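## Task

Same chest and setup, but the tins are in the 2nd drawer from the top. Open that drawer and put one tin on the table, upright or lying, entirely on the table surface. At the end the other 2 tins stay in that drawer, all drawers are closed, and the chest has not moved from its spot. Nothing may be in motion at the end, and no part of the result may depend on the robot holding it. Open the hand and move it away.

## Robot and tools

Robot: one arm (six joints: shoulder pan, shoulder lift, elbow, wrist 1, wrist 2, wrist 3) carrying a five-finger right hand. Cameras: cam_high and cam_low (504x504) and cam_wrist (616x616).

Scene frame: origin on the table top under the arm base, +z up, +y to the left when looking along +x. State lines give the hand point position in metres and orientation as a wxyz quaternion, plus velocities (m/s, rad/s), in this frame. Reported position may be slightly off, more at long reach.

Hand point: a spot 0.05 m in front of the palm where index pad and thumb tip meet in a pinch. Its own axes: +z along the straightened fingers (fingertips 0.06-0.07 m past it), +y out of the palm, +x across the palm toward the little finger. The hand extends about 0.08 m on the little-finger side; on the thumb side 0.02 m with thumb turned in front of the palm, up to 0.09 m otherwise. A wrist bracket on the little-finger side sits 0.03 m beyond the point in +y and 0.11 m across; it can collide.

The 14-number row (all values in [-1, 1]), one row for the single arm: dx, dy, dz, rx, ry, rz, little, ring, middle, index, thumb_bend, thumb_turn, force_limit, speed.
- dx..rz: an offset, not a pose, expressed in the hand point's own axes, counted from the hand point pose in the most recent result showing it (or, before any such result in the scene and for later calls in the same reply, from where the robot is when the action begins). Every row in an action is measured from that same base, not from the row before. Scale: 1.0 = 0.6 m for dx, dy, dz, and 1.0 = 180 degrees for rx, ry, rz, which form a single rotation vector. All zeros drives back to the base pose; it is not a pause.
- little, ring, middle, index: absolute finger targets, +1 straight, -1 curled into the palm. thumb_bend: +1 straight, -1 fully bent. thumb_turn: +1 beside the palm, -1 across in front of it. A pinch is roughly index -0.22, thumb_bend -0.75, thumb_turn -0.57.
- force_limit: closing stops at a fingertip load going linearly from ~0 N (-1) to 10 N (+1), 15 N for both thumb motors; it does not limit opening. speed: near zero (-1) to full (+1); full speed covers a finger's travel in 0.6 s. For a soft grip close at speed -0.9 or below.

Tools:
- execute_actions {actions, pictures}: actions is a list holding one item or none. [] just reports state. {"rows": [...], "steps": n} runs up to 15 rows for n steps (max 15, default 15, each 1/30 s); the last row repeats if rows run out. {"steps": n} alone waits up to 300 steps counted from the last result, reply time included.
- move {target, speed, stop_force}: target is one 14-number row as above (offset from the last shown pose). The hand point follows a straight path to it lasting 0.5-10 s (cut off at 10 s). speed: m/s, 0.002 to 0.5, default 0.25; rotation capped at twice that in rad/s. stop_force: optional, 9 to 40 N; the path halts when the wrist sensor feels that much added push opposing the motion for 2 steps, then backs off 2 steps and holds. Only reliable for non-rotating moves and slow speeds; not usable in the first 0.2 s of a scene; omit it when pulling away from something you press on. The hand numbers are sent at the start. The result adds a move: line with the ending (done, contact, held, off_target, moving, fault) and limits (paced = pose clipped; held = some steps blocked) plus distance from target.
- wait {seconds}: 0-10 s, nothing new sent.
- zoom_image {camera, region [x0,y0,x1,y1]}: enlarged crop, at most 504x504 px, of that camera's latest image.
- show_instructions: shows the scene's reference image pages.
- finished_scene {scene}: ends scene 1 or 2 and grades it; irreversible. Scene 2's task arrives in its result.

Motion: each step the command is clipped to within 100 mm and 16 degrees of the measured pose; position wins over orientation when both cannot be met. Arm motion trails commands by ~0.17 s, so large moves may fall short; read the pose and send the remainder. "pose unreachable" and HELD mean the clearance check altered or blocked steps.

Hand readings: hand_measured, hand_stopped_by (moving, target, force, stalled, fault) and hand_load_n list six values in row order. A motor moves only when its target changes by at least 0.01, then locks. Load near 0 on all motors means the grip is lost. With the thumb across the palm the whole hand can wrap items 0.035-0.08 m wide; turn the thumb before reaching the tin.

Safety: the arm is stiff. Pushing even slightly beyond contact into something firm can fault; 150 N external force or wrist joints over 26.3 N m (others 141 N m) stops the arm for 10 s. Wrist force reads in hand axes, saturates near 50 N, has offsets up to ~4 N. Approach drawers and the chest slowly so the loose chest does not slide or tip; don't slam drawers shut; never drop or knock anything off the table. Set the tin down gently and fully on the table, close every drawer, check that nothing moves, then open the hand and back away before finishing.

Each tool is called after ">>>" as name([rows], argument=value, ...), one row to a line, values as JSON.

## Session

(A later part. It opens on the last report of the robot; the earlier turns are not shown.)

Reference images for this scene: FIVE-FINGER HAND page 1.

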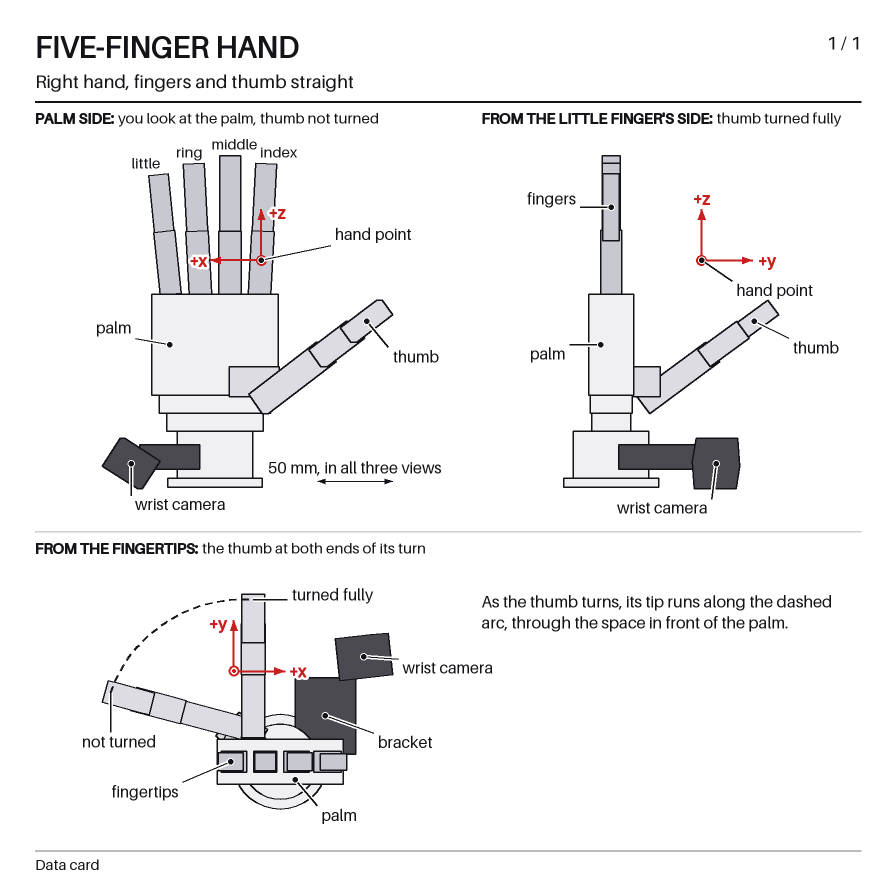

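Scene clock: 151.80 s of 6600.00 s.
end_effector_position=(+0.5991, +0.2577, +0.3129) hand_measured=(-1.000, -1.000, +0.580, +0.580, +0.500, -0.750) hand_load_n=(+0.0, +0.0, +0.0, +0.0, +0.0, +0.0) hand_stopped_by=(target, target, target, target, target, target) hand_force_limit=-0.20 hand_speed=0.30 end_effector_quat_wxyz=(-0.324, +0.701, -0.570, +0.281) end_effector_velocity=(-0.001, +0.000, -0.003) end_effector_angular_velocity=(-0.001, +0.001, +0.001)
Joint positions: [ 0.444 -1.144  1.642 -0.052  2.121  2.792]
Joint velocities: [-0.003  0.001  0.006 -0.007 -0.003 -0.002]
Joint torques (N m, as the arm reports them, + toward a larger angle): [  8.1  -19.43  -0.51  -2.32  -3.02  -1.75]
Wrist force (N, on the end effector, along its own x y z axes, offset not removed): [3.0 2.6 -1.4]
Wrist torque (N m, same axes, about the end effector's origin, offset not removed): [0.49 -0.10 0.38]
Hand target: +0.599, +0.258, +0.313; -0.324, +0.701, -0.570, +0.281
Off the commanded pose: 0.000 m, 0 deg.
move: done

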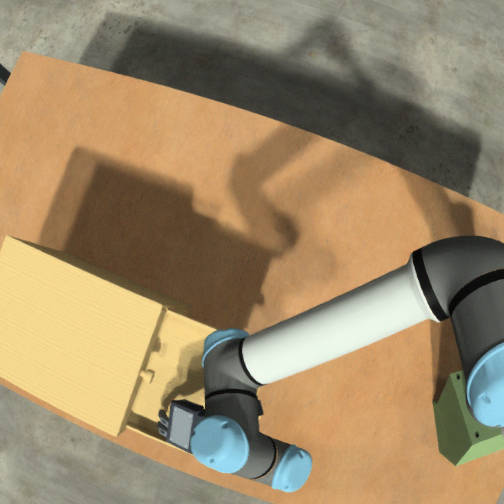

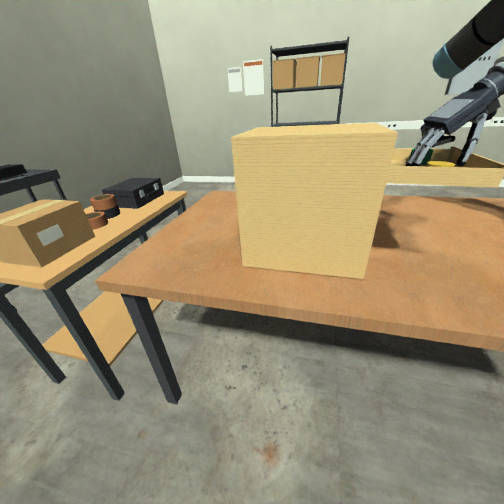

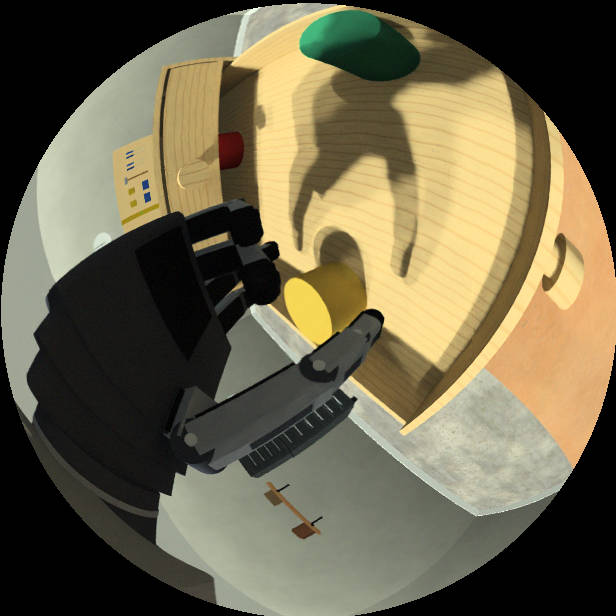

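>>> move(target=[-0.0103,0.0167,0.0162,0,0,0,-1,-1,0.58,0.58,0.5,-0.75,-0.2,0.3], speed=0.015, stop_force=9)

>>> zoom_image(camera="cam_low", region=[390,90,504,204])

>>> zoom_image(camera="cam_wrist", region=[220,150,460,390])

Scene clock: 157.23 s of 6600.00 s.
end_effector_position=(+0.5991, +0.2636, +0.2991) hand_measured=(-1.000, -1.000, +0.580, +0.580, +0.500, -0.750) hand_load_n=(+0.0, +0.0, +0.0, +0.0, +0.0, +0.0) hand_stopped_by=(target, target, target, target, target, target) hand_force_limit=-0.20 hand_speed=0.30 end_effector_quat_wxyz=(-0.324, +0.701, -0.570, +0.281) end_effector_velocity=(+0.001, +0.001, -0.002) end_effector_angular_velocity=(+0.000, +0.000, -0.001)
Joint positions: [ 0.438 -1.122  1.65  -0.083  2.115  2.788]
Joint velocities: [-0.002  0.004  0.001 -0.005 -0.001 -0.   ]
Joint torques (N m, as the arm reports them, + toward a larger angle): [  8.68 -20.64  -0.32  -2.25  -3.2   -1.67]
Wrist force (N, on the end effector, along its own x y z axes, offset not removed): [1.0 1.0 -0.9]
Wrist torque (N m, same axes, about the end effector's origin, offset not removed): [0.21 0.23 0.46]
Hand target: +0.599, +0.264, +0.299; -0.324, +0.701, -0.570, +0.281
Off the commanded pose: 0.000 m, 0 deg.
After step 90, 1.17 s passed at rest.
move: done

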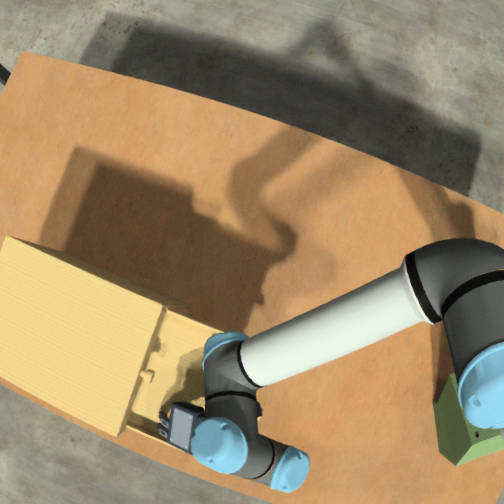

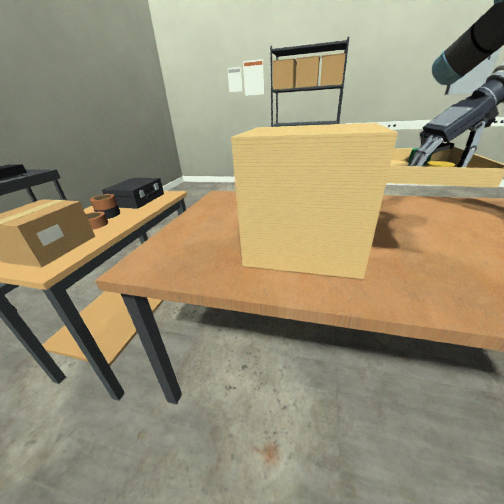

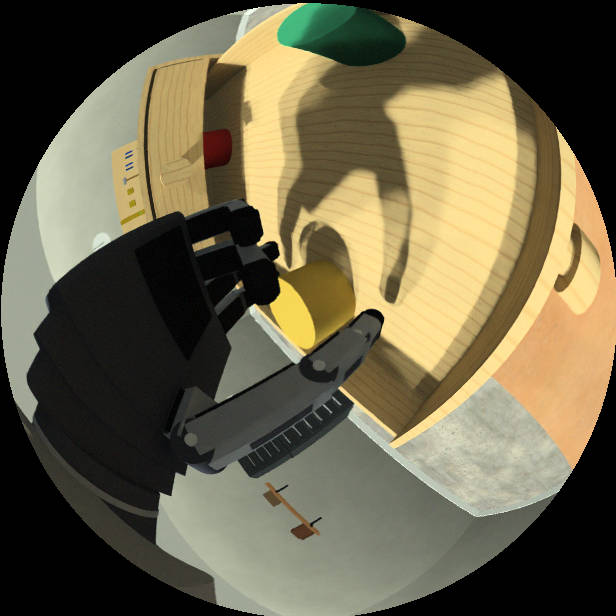

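Region (390, 90, 504, 204) of cam_low's 504x504 image, scaled by 4.421, with more detail than that image has.

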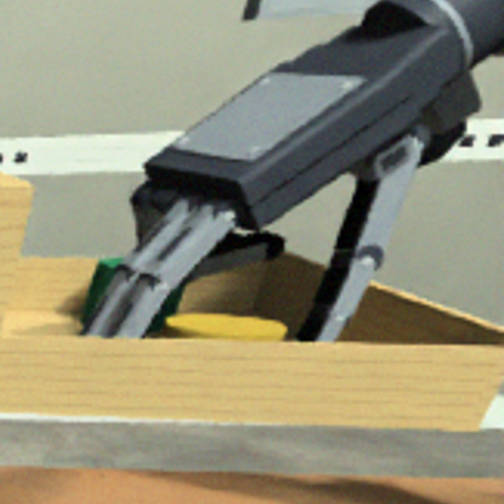

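Region (220, 150, 460, 390) of cam_wrist's 616x616 image, scaled by 2.100, with more detail than that image has.

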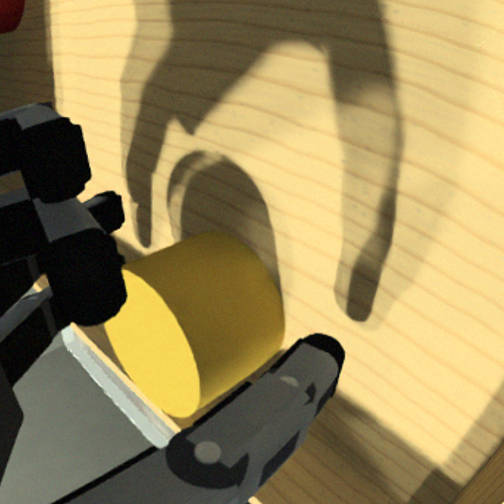

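>>> move(target=[0,0.009,0.0074,0,0,0,-1,-1,0.58,0.58,0.5,-0.75,-0.2,0.3], speed=0.012, stop_force=9)

>>> execute_actions([
  {"rows":[[0,0,0,0,0,0,-1,-1,-0.1,-0.1,-0.15,-0.75,-0.2,-0.75]],"steps":15},
], pictures=false)

>>> wait(seconds=1.5)

>>> zoom_image(camera="cam_low", region=[390,90,504,204])

>>> zoom_image(camera="cam_wrist", region=[220,150,460,390])

Scene clock: 160.77 s of 6600.00 s.
end_effector_position=(+0.5992, +0.2634, +0.2924) hand_measured=(-1.000, -1.000, +0.580, +0.580, +0.500, -0.750) hand_load_n=(+0.0, +0.0, +0.0, +0.0, +0.0, +0.0) hand_stopped_by=(target, target, target, target, target, target) hand_force_limit=-0.20 hand_speed=0.30 end_effector_quat_wxyz=(-0.324, +0.701, -0.570, +0.281) end_effector_velocity=(-0.000, -0.000, -0.003) end_effector_angular_velocity=(-0.000, +0.001, -0.000)
Joint positions: [ 0.43  -1.117  1.658 -0.099  2.108  2.785]
Joint velocities: [-0.004  0.002  0.005 -0.006 -0.003 -0.001]
Joint torques (N m, as the arm reports them, + toward a larger angle): [  9.89 -20.56  -0.85  -2.18  -2.86  -1.41]
Wrist force (N, on the end effector, along its own x y z axes, offset not removed): [1.7 2.3 -0.4]
Wrist torque (N m, same axes, about the end effector's origin, offset not removed): [0.36 0.10 0.44]
Hand target: +0.599, +0.263, +0.292; -0.324, +0.701, -0.570, +0.281
Off the commanded pose: 0.000 m, 0 deg.
move: done

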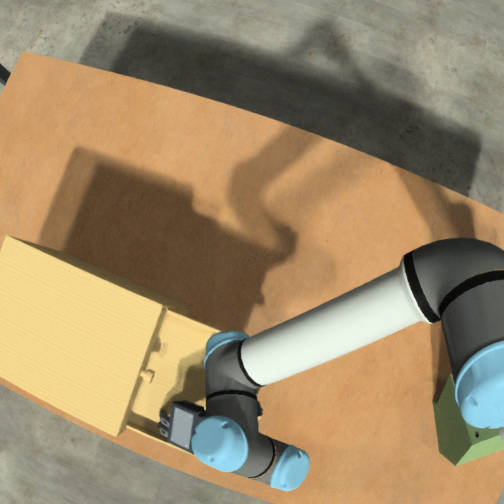

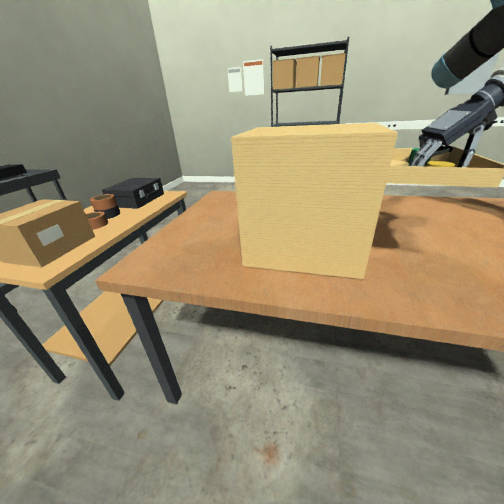

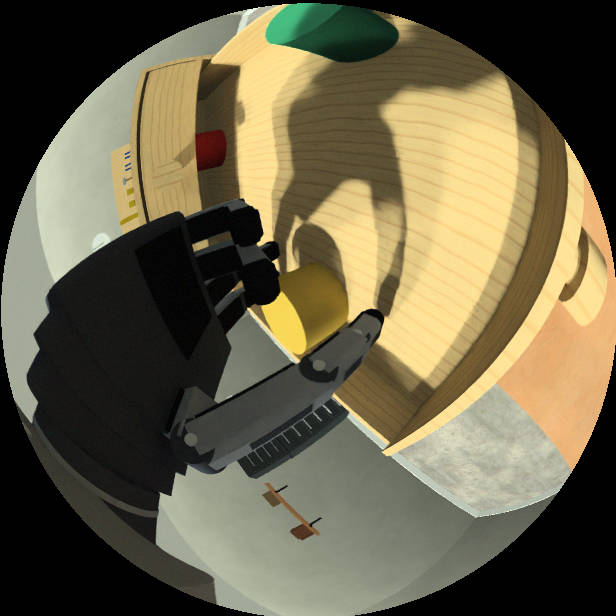

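Scene clock: 161.27 s of 6600.00 s.
end_effector_position=(+0.5992, +0.2634, +0.2923) hand_measured=(-1.000, -1.000, +0.528, +0.414, +0.396, -0.750) hand_load_n=(+0.0, +0.0, +6.0, +0.0, +0.0, +0.0) hand_stopped_by=(target, target, force, moving, moving, target) hand_force_limit=-0.20 hand_speed=-0.75 end_effector_quat_wxyz=(-0.324, +0.701, -0.570, +0.281) end_effector_velocity=(-0.001, +0.000, -0.000) end_effector_angular_velocity=(-0.001, +0.002, +0.001)
Joint positions: [ 0.43  -1.117  1.658 -0.099  2.108  2.785]
Joint velocities: [ 0.     0.     0.001  0.001 -0.     0.   ]
Joint torques (N m, as the arm reports them, + toward a larger angle): [ 19.35 -24.75 -20.34   3.9    0.68   0.36]
Wrist force (N, on the end effector, along its own x y z axes, offset not removed): [-0.3 -5.4 -2.9]
Wrist torque (N m, same axes, about the end effector's origin, offset not removed): [0.84 0.24 0.06]
Hand target: +0.599, +0.263, +0.292; -0.324, +0.701, -0.570, +0.281
Off the commanded pose: 0.000 m, 0 deg.
Steps of this call (steps 1 to 15: all 15 steps of this action). Readings (end_effector_position | what the end effector reports):
1: (+0.5992, +0.2634, +0.2923) | hand_measured=(-1.000, -1.000, +0.580, +0.580, +0.500, -0.750) hand_load_n=(+0.0, +0.0, +0.0, +0.0, +0.0, +0.0) hand_stopped_by=(target, target, moving, moving, moving, target) hand_force_limit=-0.20 hand_speed=-0.75
2: (+0.5992, +0.2634, +0.2923) | hand_measured=(-1.000, -1.000, +0.580, +0.580, +0.500, -0.750) hand_load_n=(+0.0, +0.0, +0.0, +0.0, +0.0, +0.0) hand_stopped_by=(target, target, moving, moving, moving, target) hand_force_limit=-0.20 hand_speed=-0.75
4: (+0.5992, +0.2634, +0.2923) | hand_measured=(-1.000, -1.000, +0.568, +0.568, +0.492, -0.750) hand_load_n=(+0.0, +0.0, +0.0, +0.0, +0.0, +0.0) hand_stopped_by=(target, target, moving, moving, moving, target) hand_force_limit=-0.20 hand_speed=-0.75
8: (+0.5992, +0.2634, +0.2923) | hand_measured=(-1.000, -1.000, +0.528, +0.512, +0.456, -0.750) hand_load_n=(+0.0, +0.0, +6.0, +0.0, +0.0, +0.0) hand_stopped_by=(target, target, force, moving, moving, target) hand_force_limit=-0.20 hand_speed=-0.75
15: the state above

Scene clock: 162.77 s of 6600.00 s.
end_effector_position=(+0.5992, +0.2635, +0.2924) hand_measured=(-1.000, -1.000, +0.528, +0.180, +0.240, -0.750) hand_load_n=(+0.0, +0.0, +6.0, +7.0, +6.0, -1.0) hand_stopped_by=(target, target, force, force, force, target) hand_force_limit=-0.20 hand_speed=-0.75 end_effector_quat_wxyz=(-0.324, +0.701, -0.570, +0.281) end_effector_velocity=(+0.000, -0.000, -0.000) end_effector_angular_velocity=(-0.000, +0.000, -0.001)
Joint positions: [ 0.43  -1.117  1.658 -0.099  2.108  2.785]
Joint velocities: [-0.001 -0.     0.    -0.    -0.    -0.   ]
Joint torques (N m, as the arm reports them, + toward a larger angle): [ 31.93 -38.25 -25.36   3.31   2.5    1.54]
Wrist force (N, on the end effector, along its own x y z axes, offset not removed): [5.0 -3.6 0.0]
Wrist torque (N m, same axes, about the end effector's origin, offset not removed): [1.01 -0.59 0.43]
Hand target: +0.599, +0.263, +0.292; -0.324, +0.701, -0.570, +0.281
Off the commanded pose: 0.000 m, 0 deg.
Steps of this call (steps 1 to 45: nothing new was sent). Readings (end_effector_position | what the end effector reports):
1: (+0.5992, +0.2634, +0.2923) | hand_measured=(-1.000, -1.000, +0.528, +0.400, +0.386, -0.750) hand_load_n=(+0.0, +0.0, +6.0, +0.0, +0.0, +0.0) hand_stopped_by=(target, target, force, moving, moving, target) hand_force_limit=-0.20 hand_speed=-0.75
2: (+0.5992, +0.2634, +0.2923) | hand_measured=(-1.000, -1.000, +0.528, +0.386, +0.378, -0.750) hand_load_n=(+0.0, +0.0, +6.0, +0.0, +0.0, +0.0) hand_stopped_by=(target, target, force, moving, moving, target) hand_force_limit=-0.20 hand_speed=-0.75
4: (+0.5992, +0.2634, +0.2923) | hand_measured=(-1.000, -1.000, +0.528, +0.360, +0.360, -0.750) hand_load_n=(+0.0, +0.0, +6.0, +0.0, +0.0, +0.0) hand_stopped_by=(target, target, force, moving, moving, target) hand_force_limit=-0.20 hand_speed=-0.75
8: (+0.5992, +0.2634, +0.2923) | hand_measured=(-1.000, -1.000, +0.528, +0.304, +0.326, -0.750) hand_load_n=(+0.0, +0.0, +6.0, +0.0, +0.0, +0.0) hand_stopped_by=(target, target, force, moving, moving, target) hand_force_limit=-0.20 hand_speed=-0.75
45: the state above

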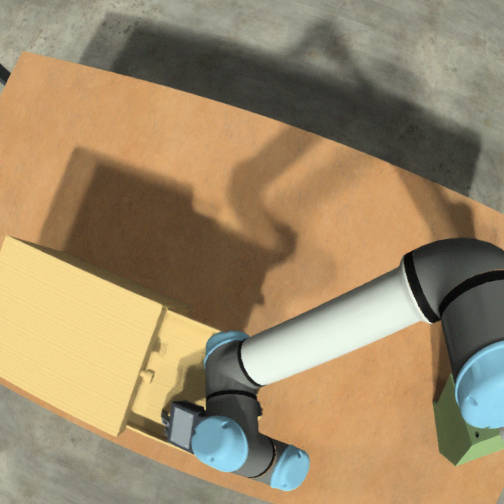

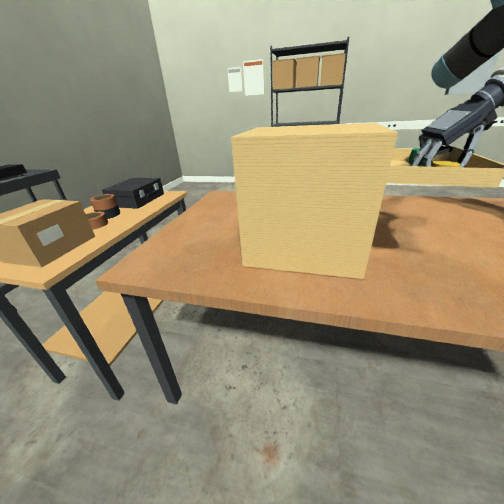

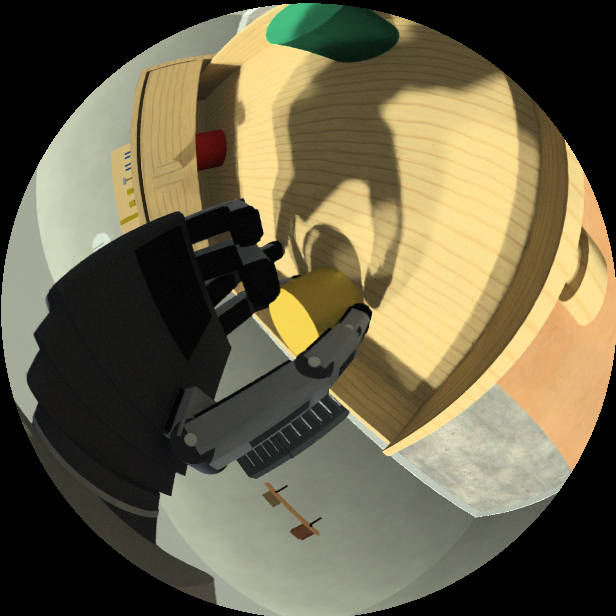

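Region (390, 90, 504, 204) of cam_low's 504x504 image, scaled by 4.421, with more detail than that image has.

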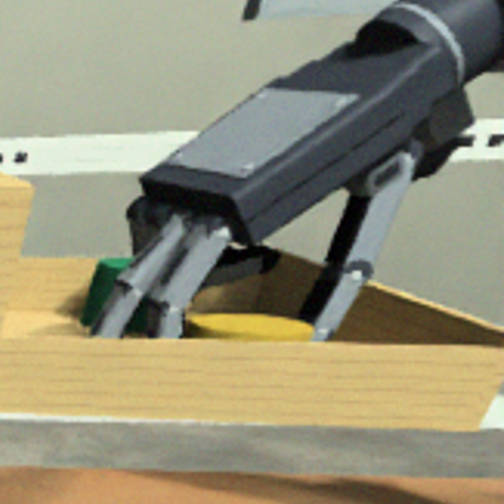

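Region (220, 150, 460, 390) of cam_wrist's 616x616 image, scaled by 2.100, with more detail than that image has.

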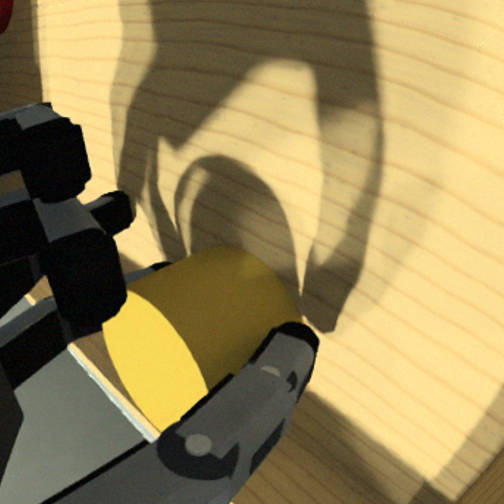

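>>> move(target=[0,-0.0077,-0.0063,0,0,0,-1,-1,-0.1,-0.1,-0.15,-0.75,-0.2,-0.75], speed=0.012)

>>> execute_actions([
  {"rows":[[0,0,0,0,0,0,-1,-1,-0.13,-0.1,-0.15,-0.75,-0.3,-0.7]],"steps":15},
], pictures=false)

>>> wait(seconds=0.8)

>>> zoom_image(camera="cam_low", region=[390,90,504,204])

>>> zoom_image(camera="cam_wrist", region=[220,150,460,390])

Scene clock: 165.63 s of 6600.00 s.
end_effector_position=(+0.5991, +0.2636, +0.2980) hand_measured=(-1.000, -1.000, +0.528, +0.180, +0.240, -0.750) hand_load_n=(+0.0, +0.0, +0.0, +7.0, +6.0, -1.0) hand_stopped_by=(target, target, force, force, force, target) hand_force_limit=-0.20 hand_speed=-0.75 end_effector_quat_wxyz=(-0.324, +0.701, -0.570, +0.281) end_effector_velocity=(+0.001, +0.000, +0.003) end_effector_angular_velocity=(+0.000, -0.001, -0.000)
Joint positions: [ 0.437 -1.121  1.651 -0.086  2.114  2.788]
Joint velocities: [ 0.003 -0.002 -0.005  0.006  0.002  0.001]
Joint torques (N m, as the arm reports them, + toward a larger angle): [ 35.16 -41.96 -30.81   1.89   2.22   1.54]
Wrist force (N, on the end effector, along its own x y z axes, offset not removed): [1.9 2.0 0.2]
Wrist torque (N m, same axes, about the end effector's origin, offset not removed): [0.23 -0.09 0.42]
Hand target: +0.599, +0.264, +0.298; -0.324, +0.701, -0.570, +0.281
Off the commanded pose: 0.000 m, 0 deg.
move: done

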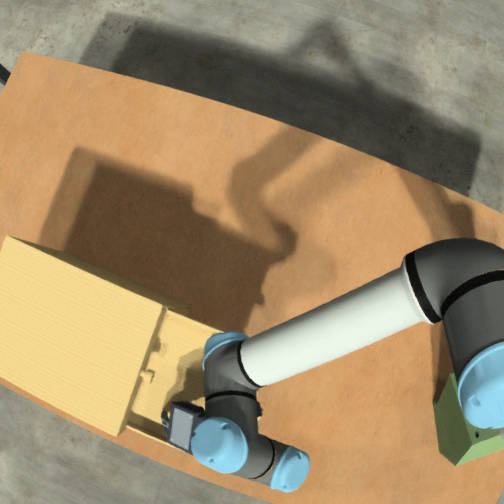

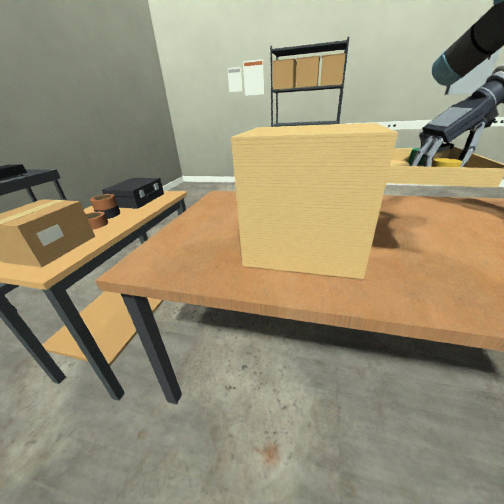

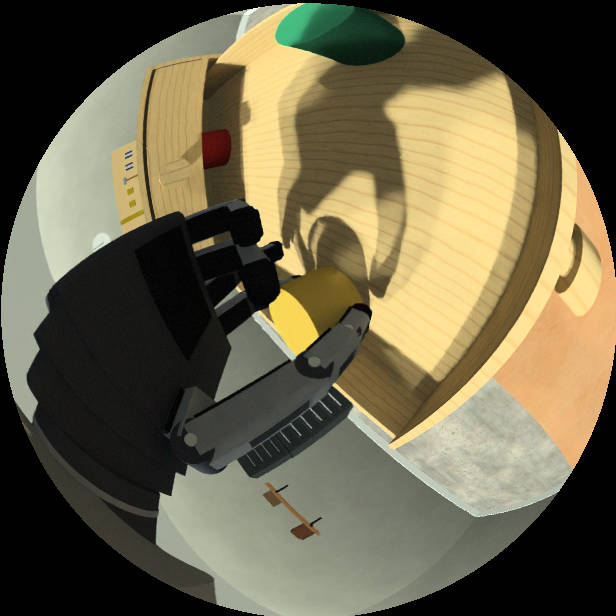

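Scene clock: 166.13 s of 6600.00 s.
end_effector_position=(+0.5992, +0.2636, +0.2981) hand_measured=(-1.000, -1.000, +0.328, +0.180, +0.240, -0.750) hand_load_n=(+0.0, +0.0, +0.0, +7.0, +6.0, -1.0) hand_stopped_by=(target, target, moving, force, force, target) hand_force_limit=-0.30 hand_speed=-0.70 end_effector_quat_wxyz=(-0.324, +0.701, -0.570, +0.281) end_effector_velocity=(+0.000, -0.000, +0.000) end_effector_angular_velocity=(+0.000, -0.001, -0.000)
Joint positions: [ 0.437 -1.121  1.651 -0.086  2.114  2.788]
Joint velocities: [-0.    -0.    -0.001 -0.    -0.    -0.   ]
Joint torques (N m, as the arm reports them, + toward a larger angle): [ 23.98 -36.76 -10.17  -2.04  -1.51  -0.39]
Wrist force (N, on the end effector, along its own x y z axes, offset not removed): [1.6 2.2 1.4]
Wrist torque (N m, same axes, about the end effector's origin, offset not removed): [0.18 -0.04 0.47]
Hand target: +0.599, +0.264, +0.298; -0.324, +0.701, -0.570, +0.281
Off the commanded pose: 0.000 m, 0 deg.
Steps of this call (steps 1 to 15: all 15 steps of this action). Readings (end_effector_position | what the end effector reports):
1: (+0.5991, +0.2636, +0.2981) | hand_measured=(-1.000, -1.000, +0.528, +0.180, +0.240, -0.750) hand_load_n=(+0.0, +0.0, +0.0, +7.0, +6.0, -1.0) hand_stopped_by=(target, target, moving, force, force, target) hand_force_limit=-0.30 hand_speed=-0.70
2: (+0.5992, +0.2636, +0.2981) | hand_measured=(-1.000, -1.000, +0.528, +0.180, +0.240, -0.750) hand_load_n=(+0.0, +0.0, +0.0, +7.0, +6.0, -1.0) hand_stopped_by=(target, target, moving, force, force, target) hand_force_limit=-0.30 hand_speed=-0.70
4: (+0.5992, +0.2636, +0.2981) | hand_measured=(-1.000, -1.000, +0.512, +0.180, +0.240, -0.750) hand_load_n=(+0.0, +0.0, +0.0, +7.0, +6.0, -1.0) hand_stopped_by=(target, target, moving, force, force, target) hand_force_limit=-0.30 hand_speed=-0.70
8: (+0.5992, +0.2636, +0.2981) | hand_measured=(-1.000, -1.000, +0.446, +0.180, +0.240, -0.750) hand_load_n=(+0.0, +0.0, +0.0, +7.0, +6.0, -1.0) hand_stopped_by=(target, target, moving, force, force, target) hand_force_limit=-0.30 hand_speed=-0.70
15: the state above

Scene clock: 166.93 s of 6600.00 s.
end_effector_position=(+0.5991, +0.2636, +0.2981) hand_measured=(-1.000, -1.000, -0.070, +0.180, +0.240, -0.750) hand_load_n=(+0.0, +0.0, +0.5, +3.5, +4.0, +0.0) hand_stopped_by=(target, target, moving, force, force, target) hand_force_limit=-0.30 hand_speed=-0.70 end_effector_quat_wxyz=(-0.324, +0.701, -0.570, +0.281) end_effector_velocity=(-0.001, -0.000, -0.001) end_effector_angular_velocity=(-0.001, +0.001, +0.000)
Joint positions: [ 0.437 -1.121  1.651 -0.086  2.114  2.788]
Joint velocities: [-0.001  0.     0.001 -0.     0.     0.   ]
Joint torques (N m, as the arm reports them, + toward a larger angle): [  8.37 -29.4   -0.51  -1.87  -3.01  -1.56]
Wrist force (N, on the end effector, along its own x y z axes, offset not removed): [-0.1 2.6 -0.7]
Wrist torque (N m, same axes, about the end effector's origin, offset not removed): [0.38 0.25 0.30]
Hand target: +0.599, +0.264, +0.298; -0.324, +0.701, -0.570, +0.281
Off the commanded pose: 0.000 m, 0 deg.
Steps of this call (steps 1 to 24: nothing new was sent). Readings (end_effector_position | what the end effector reports):
1: (+0.5992, +0.2636, +0.2981) | hand_measured=(-1.000, -1.000, +0.312, +0.180, +0.240, -0.750) hand_load_n=(+0.0, +0.0, +0.0, +7.0, +6.0, -1.0) hand_stopped_by=(target, target, moving, force, force, target) hand_force_limit=-0.30 hand_speed=-0.70
2: (+0.5992, +0.2636, +0.2981) | hand_measured=(-1.000, -1.000, +0.296, +0.180, +0.240, -0.750) hand_load_n=(+0.0, +0.0, +0.0, +7.0, +6.0, -1.0) hand_stopped_by=(target, target, moving, force, force, target) hand_force_limit=-0.30 hand_speed=-0.70
4: (+0.5992, +0.2636, +0.2981) | hand_measured=(-1.000, -1.000, +0.262, +0.180, +0.240, -0.750) hand_load_n=(+0.0, +0.0, +0.0, +7.0, +6.0, -1.0) hand_stopped_by=(target, target, moving, force, force, target) hand_force_limit=-0.30 hand_speed=-0.70
8: (+0.5992, +0.2636, +0.2981) | hand_measured=(-1.000, -1.000, +0.196, +0.180, +0.240, -0.750) hand_load_n=(+0.0, +0.0, +0.0, +7.0, +6.0, -1.0) hand_stopped_by=(target, target, moving, force, force, target) hand_force_limit=-0.30 hand_speed=-0.70
24: the state above

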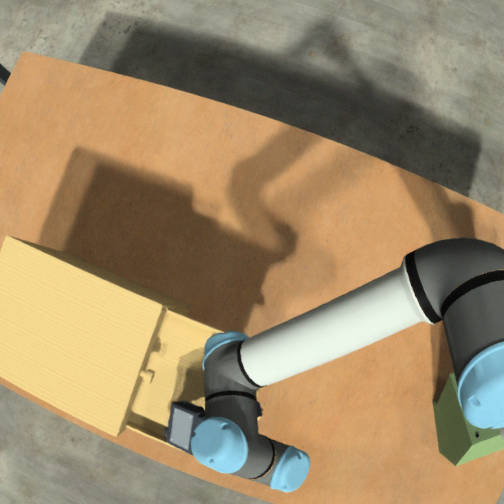

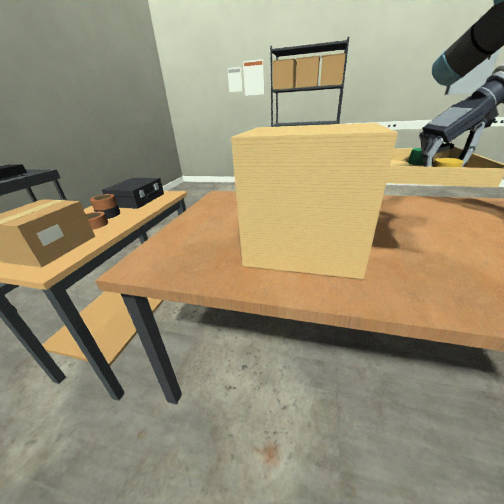

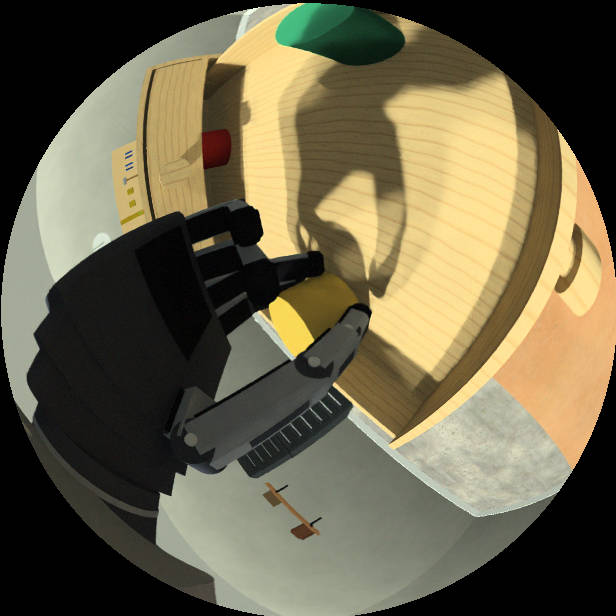

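Region (390, 90, 504, 204) of cam_low's 504x504 image, scaled by 4.421, with more detail than that image has.

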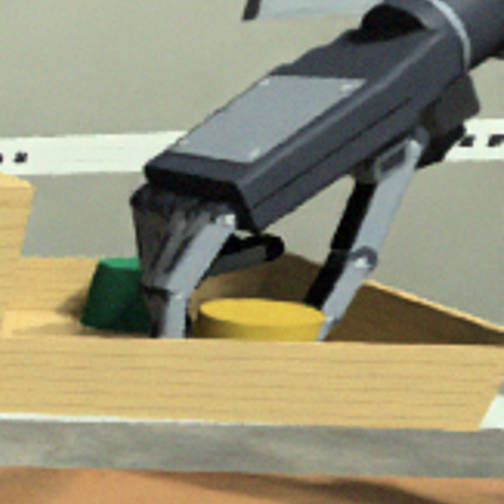

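Region (220, 150, 460, 390) of cam_wrist's 616x616 image, scaled by 2.100, with more detail than that image has.

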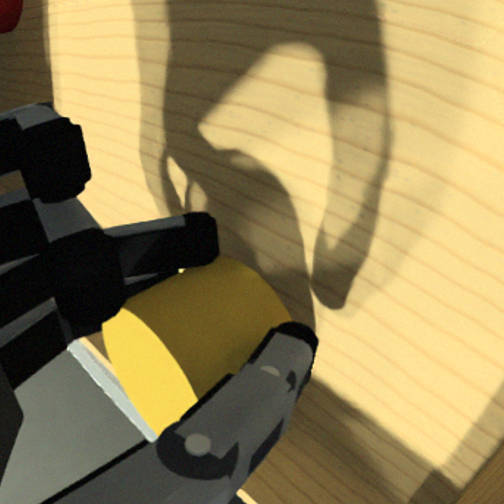

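>>> execute_actions([
  {"rows":[[0,0,0,0,0,0,-1,-1,0.3,-0.13,-0.18,-0.75,0.3,-0.8]],"steps":15},
])

>>> zoom_image(camera="cam_low", region=[390,90,504,204])

>>> zoom_image(camera="cam_wrist", region=[220,150,460,390])

Scene clock: 170.10 s of 6600.00 s.
end_effector_position=(+0.5992, +0.2636, +0.2980) hand_measured=(-1.000, -1.000, +0.002, +0.162, +0.202, -0.750) hand_load_n=(+0.0, +0.0, +0.0, +10.5, +9.5, -1.5) hand_stopped_by=(target, target, moving, force, force, target) hand_force_limit=0.30 hand_speed=-0.80 end_effector_quat_wxyz=(-0.324, +0.701, -0.570, +0.281) end_effector_velocity=(+0.001, -0.000, +0.000) end_effector_angular_velocity=(+0.000, -0.001, -0.001)
Joint positions: [ 0.437 -1.121  1.651 -0.086  2.114  2.788]
Joint velocities: [-0.001  0.    -0.002 -0.    -0.    -0.   ]
Joint torques (N m, as the arm reports them, + toward a larger angle): [ 17.5  -25.09  -3.97  -0.35  -1.27  -0.94]
Wrist force (N, on the end effector, along its own x y z axes, offset not removed): [-0.2 0.2 -1.1]
Wrist torque (N m, same axes, about the end effector's origin, offset not removed): [0.25 0.35 0.27]
Hand target: +0.599, +0.264, +0.298; -0.324, +0.701, -0.570, +0.281
Off the commanded pose: 0.000 m, 0 deg.
Steps of this call (steps 1 to 80: nothing new was sent; steps 81 to 95: all 15 steps of this action). Readings (end_effector_position | what the end effector reports):
81: (+0.5992, +0.2636, +0.2980) | hand_measured=(-1.000, -1.000, -0.130, +0.180, +0.240, -0.750) hand_load_n=(+0.0, +0.0, +0.5, +3.0, +3.0, +0.0) hand_stopped_by=(target, target, moving, moving, moving, target) hand_force_limit=0.30 hand_speed=-0.80
82: (+0.5992, +0.2636, +0.2980) | hand_measured=(-1.000, -1.000, -0.130, +0.180, +0.240, -0.750) hand_load_n=(+0.0, +0.0, +0.5, +3.0, +3.0, +0.0) hand_stopped_by=(target, target, moving, moving, moving, target) hand_force_limit=0.30 hand_speed=-0.80
84: (+0.5992, +0.2636, +0.2980) | hand_measured=(-1.000, -1.000, -0.120, +0.172, +0.234, -0.750) hand_load_n=(+0.0, +0.0, +0.0, +5.5, +5.0, -0.5) hand_stopped_by=(target, target, moving, moving, moving, target) hand_force_limit=0.30 hand_speed=-0.80
88: (+0.5992, +0.2636, +0.2980) | hand_measured=(-1.000, -1.000, -0.076, +0.162, +0.210, -0.750) hand_load_n=(+0.0, +0.0, +0.0, +9.5, +9.0, -1.5) hand_stopped_by=(target, target, moving, force, moving, target) hand_force_limit=0.30 hand_speed=-0.80
95: the state above

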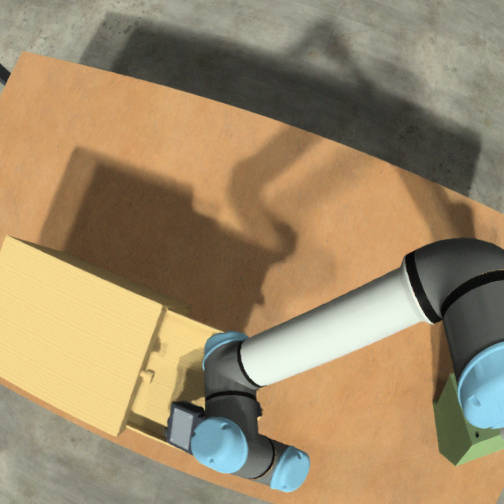

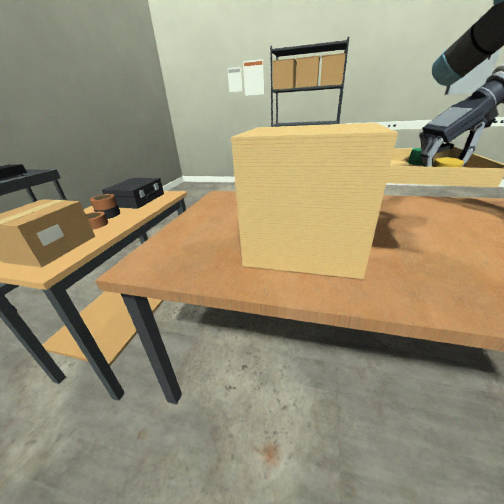

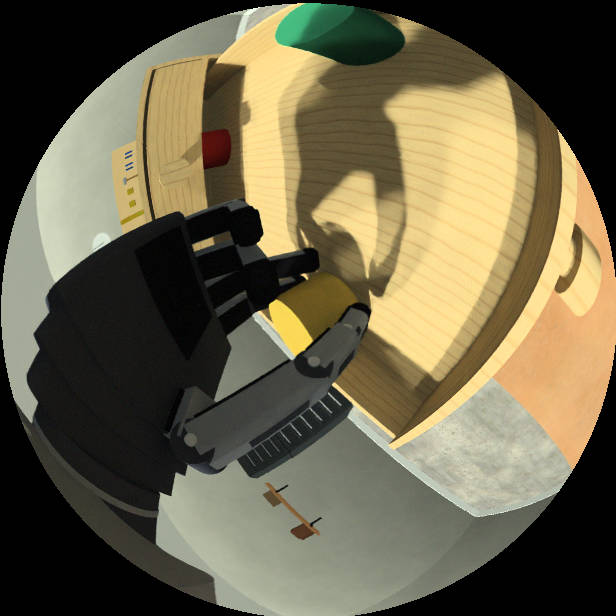

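Region (390, 90, 504, 204) of cam_low's 504x504 image, scaled by 4.421, with more detail than that image has.

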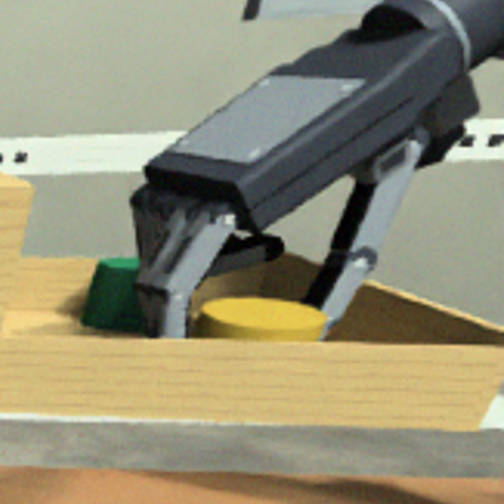

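Region (220, 150, 460, 390) of cam_wrist's 616x616 image, scaled by 2.100, with more detail than that image has.

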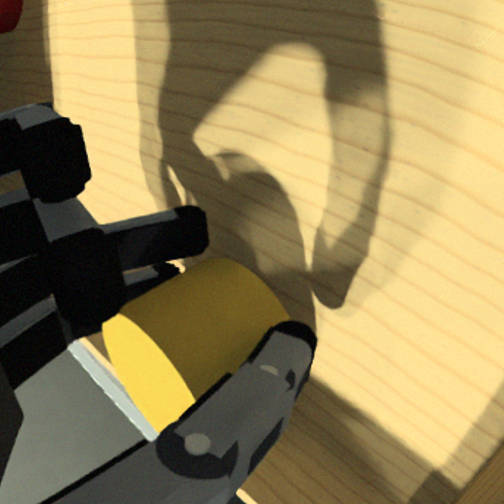

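>>> move(target=[0.0183,-0.062,-0.055,0,0,0,-1,-1,0.3,-0.13,-0.18,-0.75,0.3,-0.8], speed=0.04)

>>> zoom_image(camera="cam_low", region=[390,80,504,194])

>>> zoom_image(camera="cam_wrist", region=[220,150,460,390])

Scene clock: 173.57 s of 6600.00 s.
end_effector_position=(+0.5990, +0.2536, +0.3477) hand_measured=(-1.000, -1.000, +0.300, +0.162, +0.202, -0.750) hand_load_n=(+0.0, +0.0, +0.0, +10.5, +9.5, -1.5) hand_stopped_by=(target, target, target, force, force, target) hand_force_limit=0.30 hand_speed=-0.80 end_effector_quat_wxyz=(-0.324, +0.701, -0.570, +0.281) end_effector_velocity=(-0.001, -0.000, +0.002) end_effector_angular_velocity=(-0.001, +0.001, +0.001)
Joint positions: [ 0.477 -1.173  1.597  0.031  2.15   2.808]
Joint velocities: [ 0.003 -0.002 -0.003  0.006  0.002  0.001]
Joint torques (N m, as the arm reports them, + toward a larger angle): [ 33.39 -39.28 -32.8    1.81   2.33   1.63]
Wrist force (N, on the end effector, along its own x y z axes, offset not removed): [2.6 1.3 1.4]
Wrist torque (N m, same axes, about the end effector's origin, offset not removed): [0.18 -0.29 0.47]
Hand target: +0.599, +0.254, +0.348; -0.324, +0.701, -0.570, +0.281
Off the commanded pose: 0.000 m, 0 deg.
move: done

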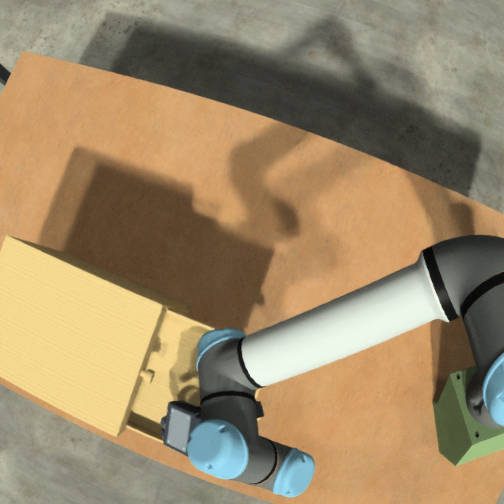

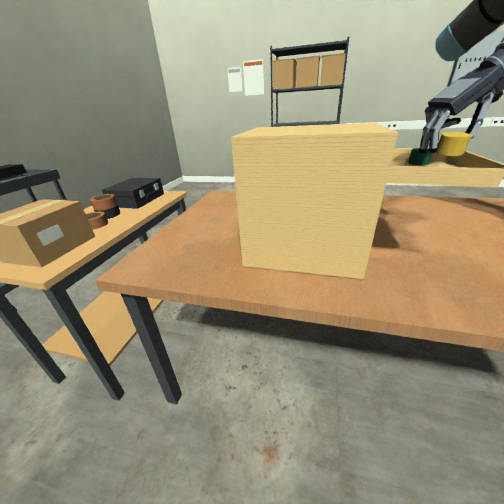

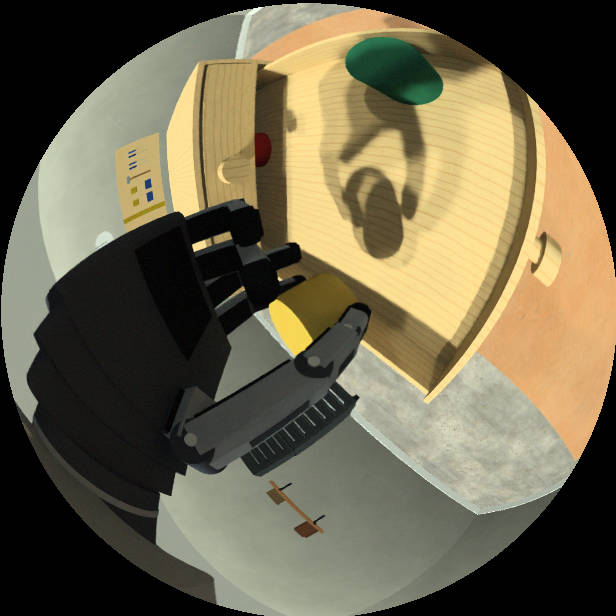

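Region (390, 80, 504, 194) of cam_low's 504x504 image, scaled by 4.421, with more detail than that image has.

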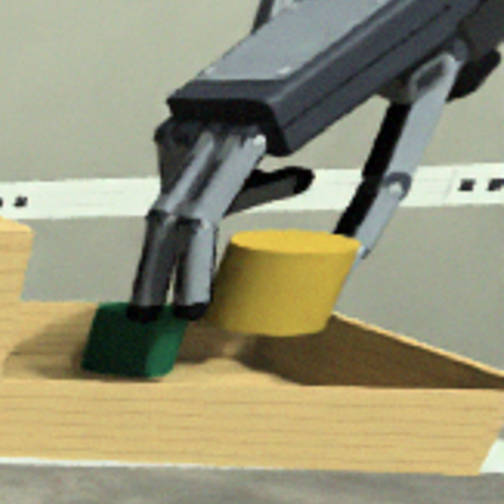

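Region (220, 150, 460, 390) of cam_wrist's 616x616 image, scaled by 2.100, with more detail than that image has.

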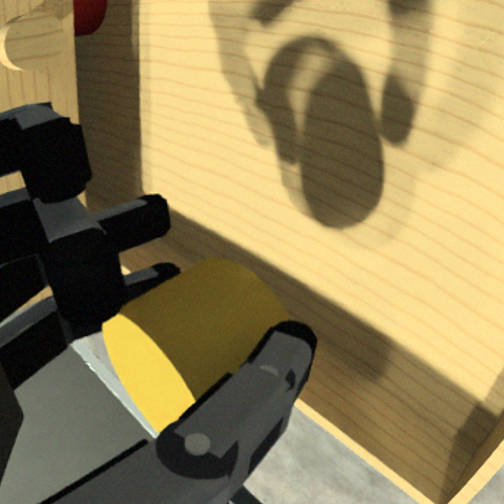

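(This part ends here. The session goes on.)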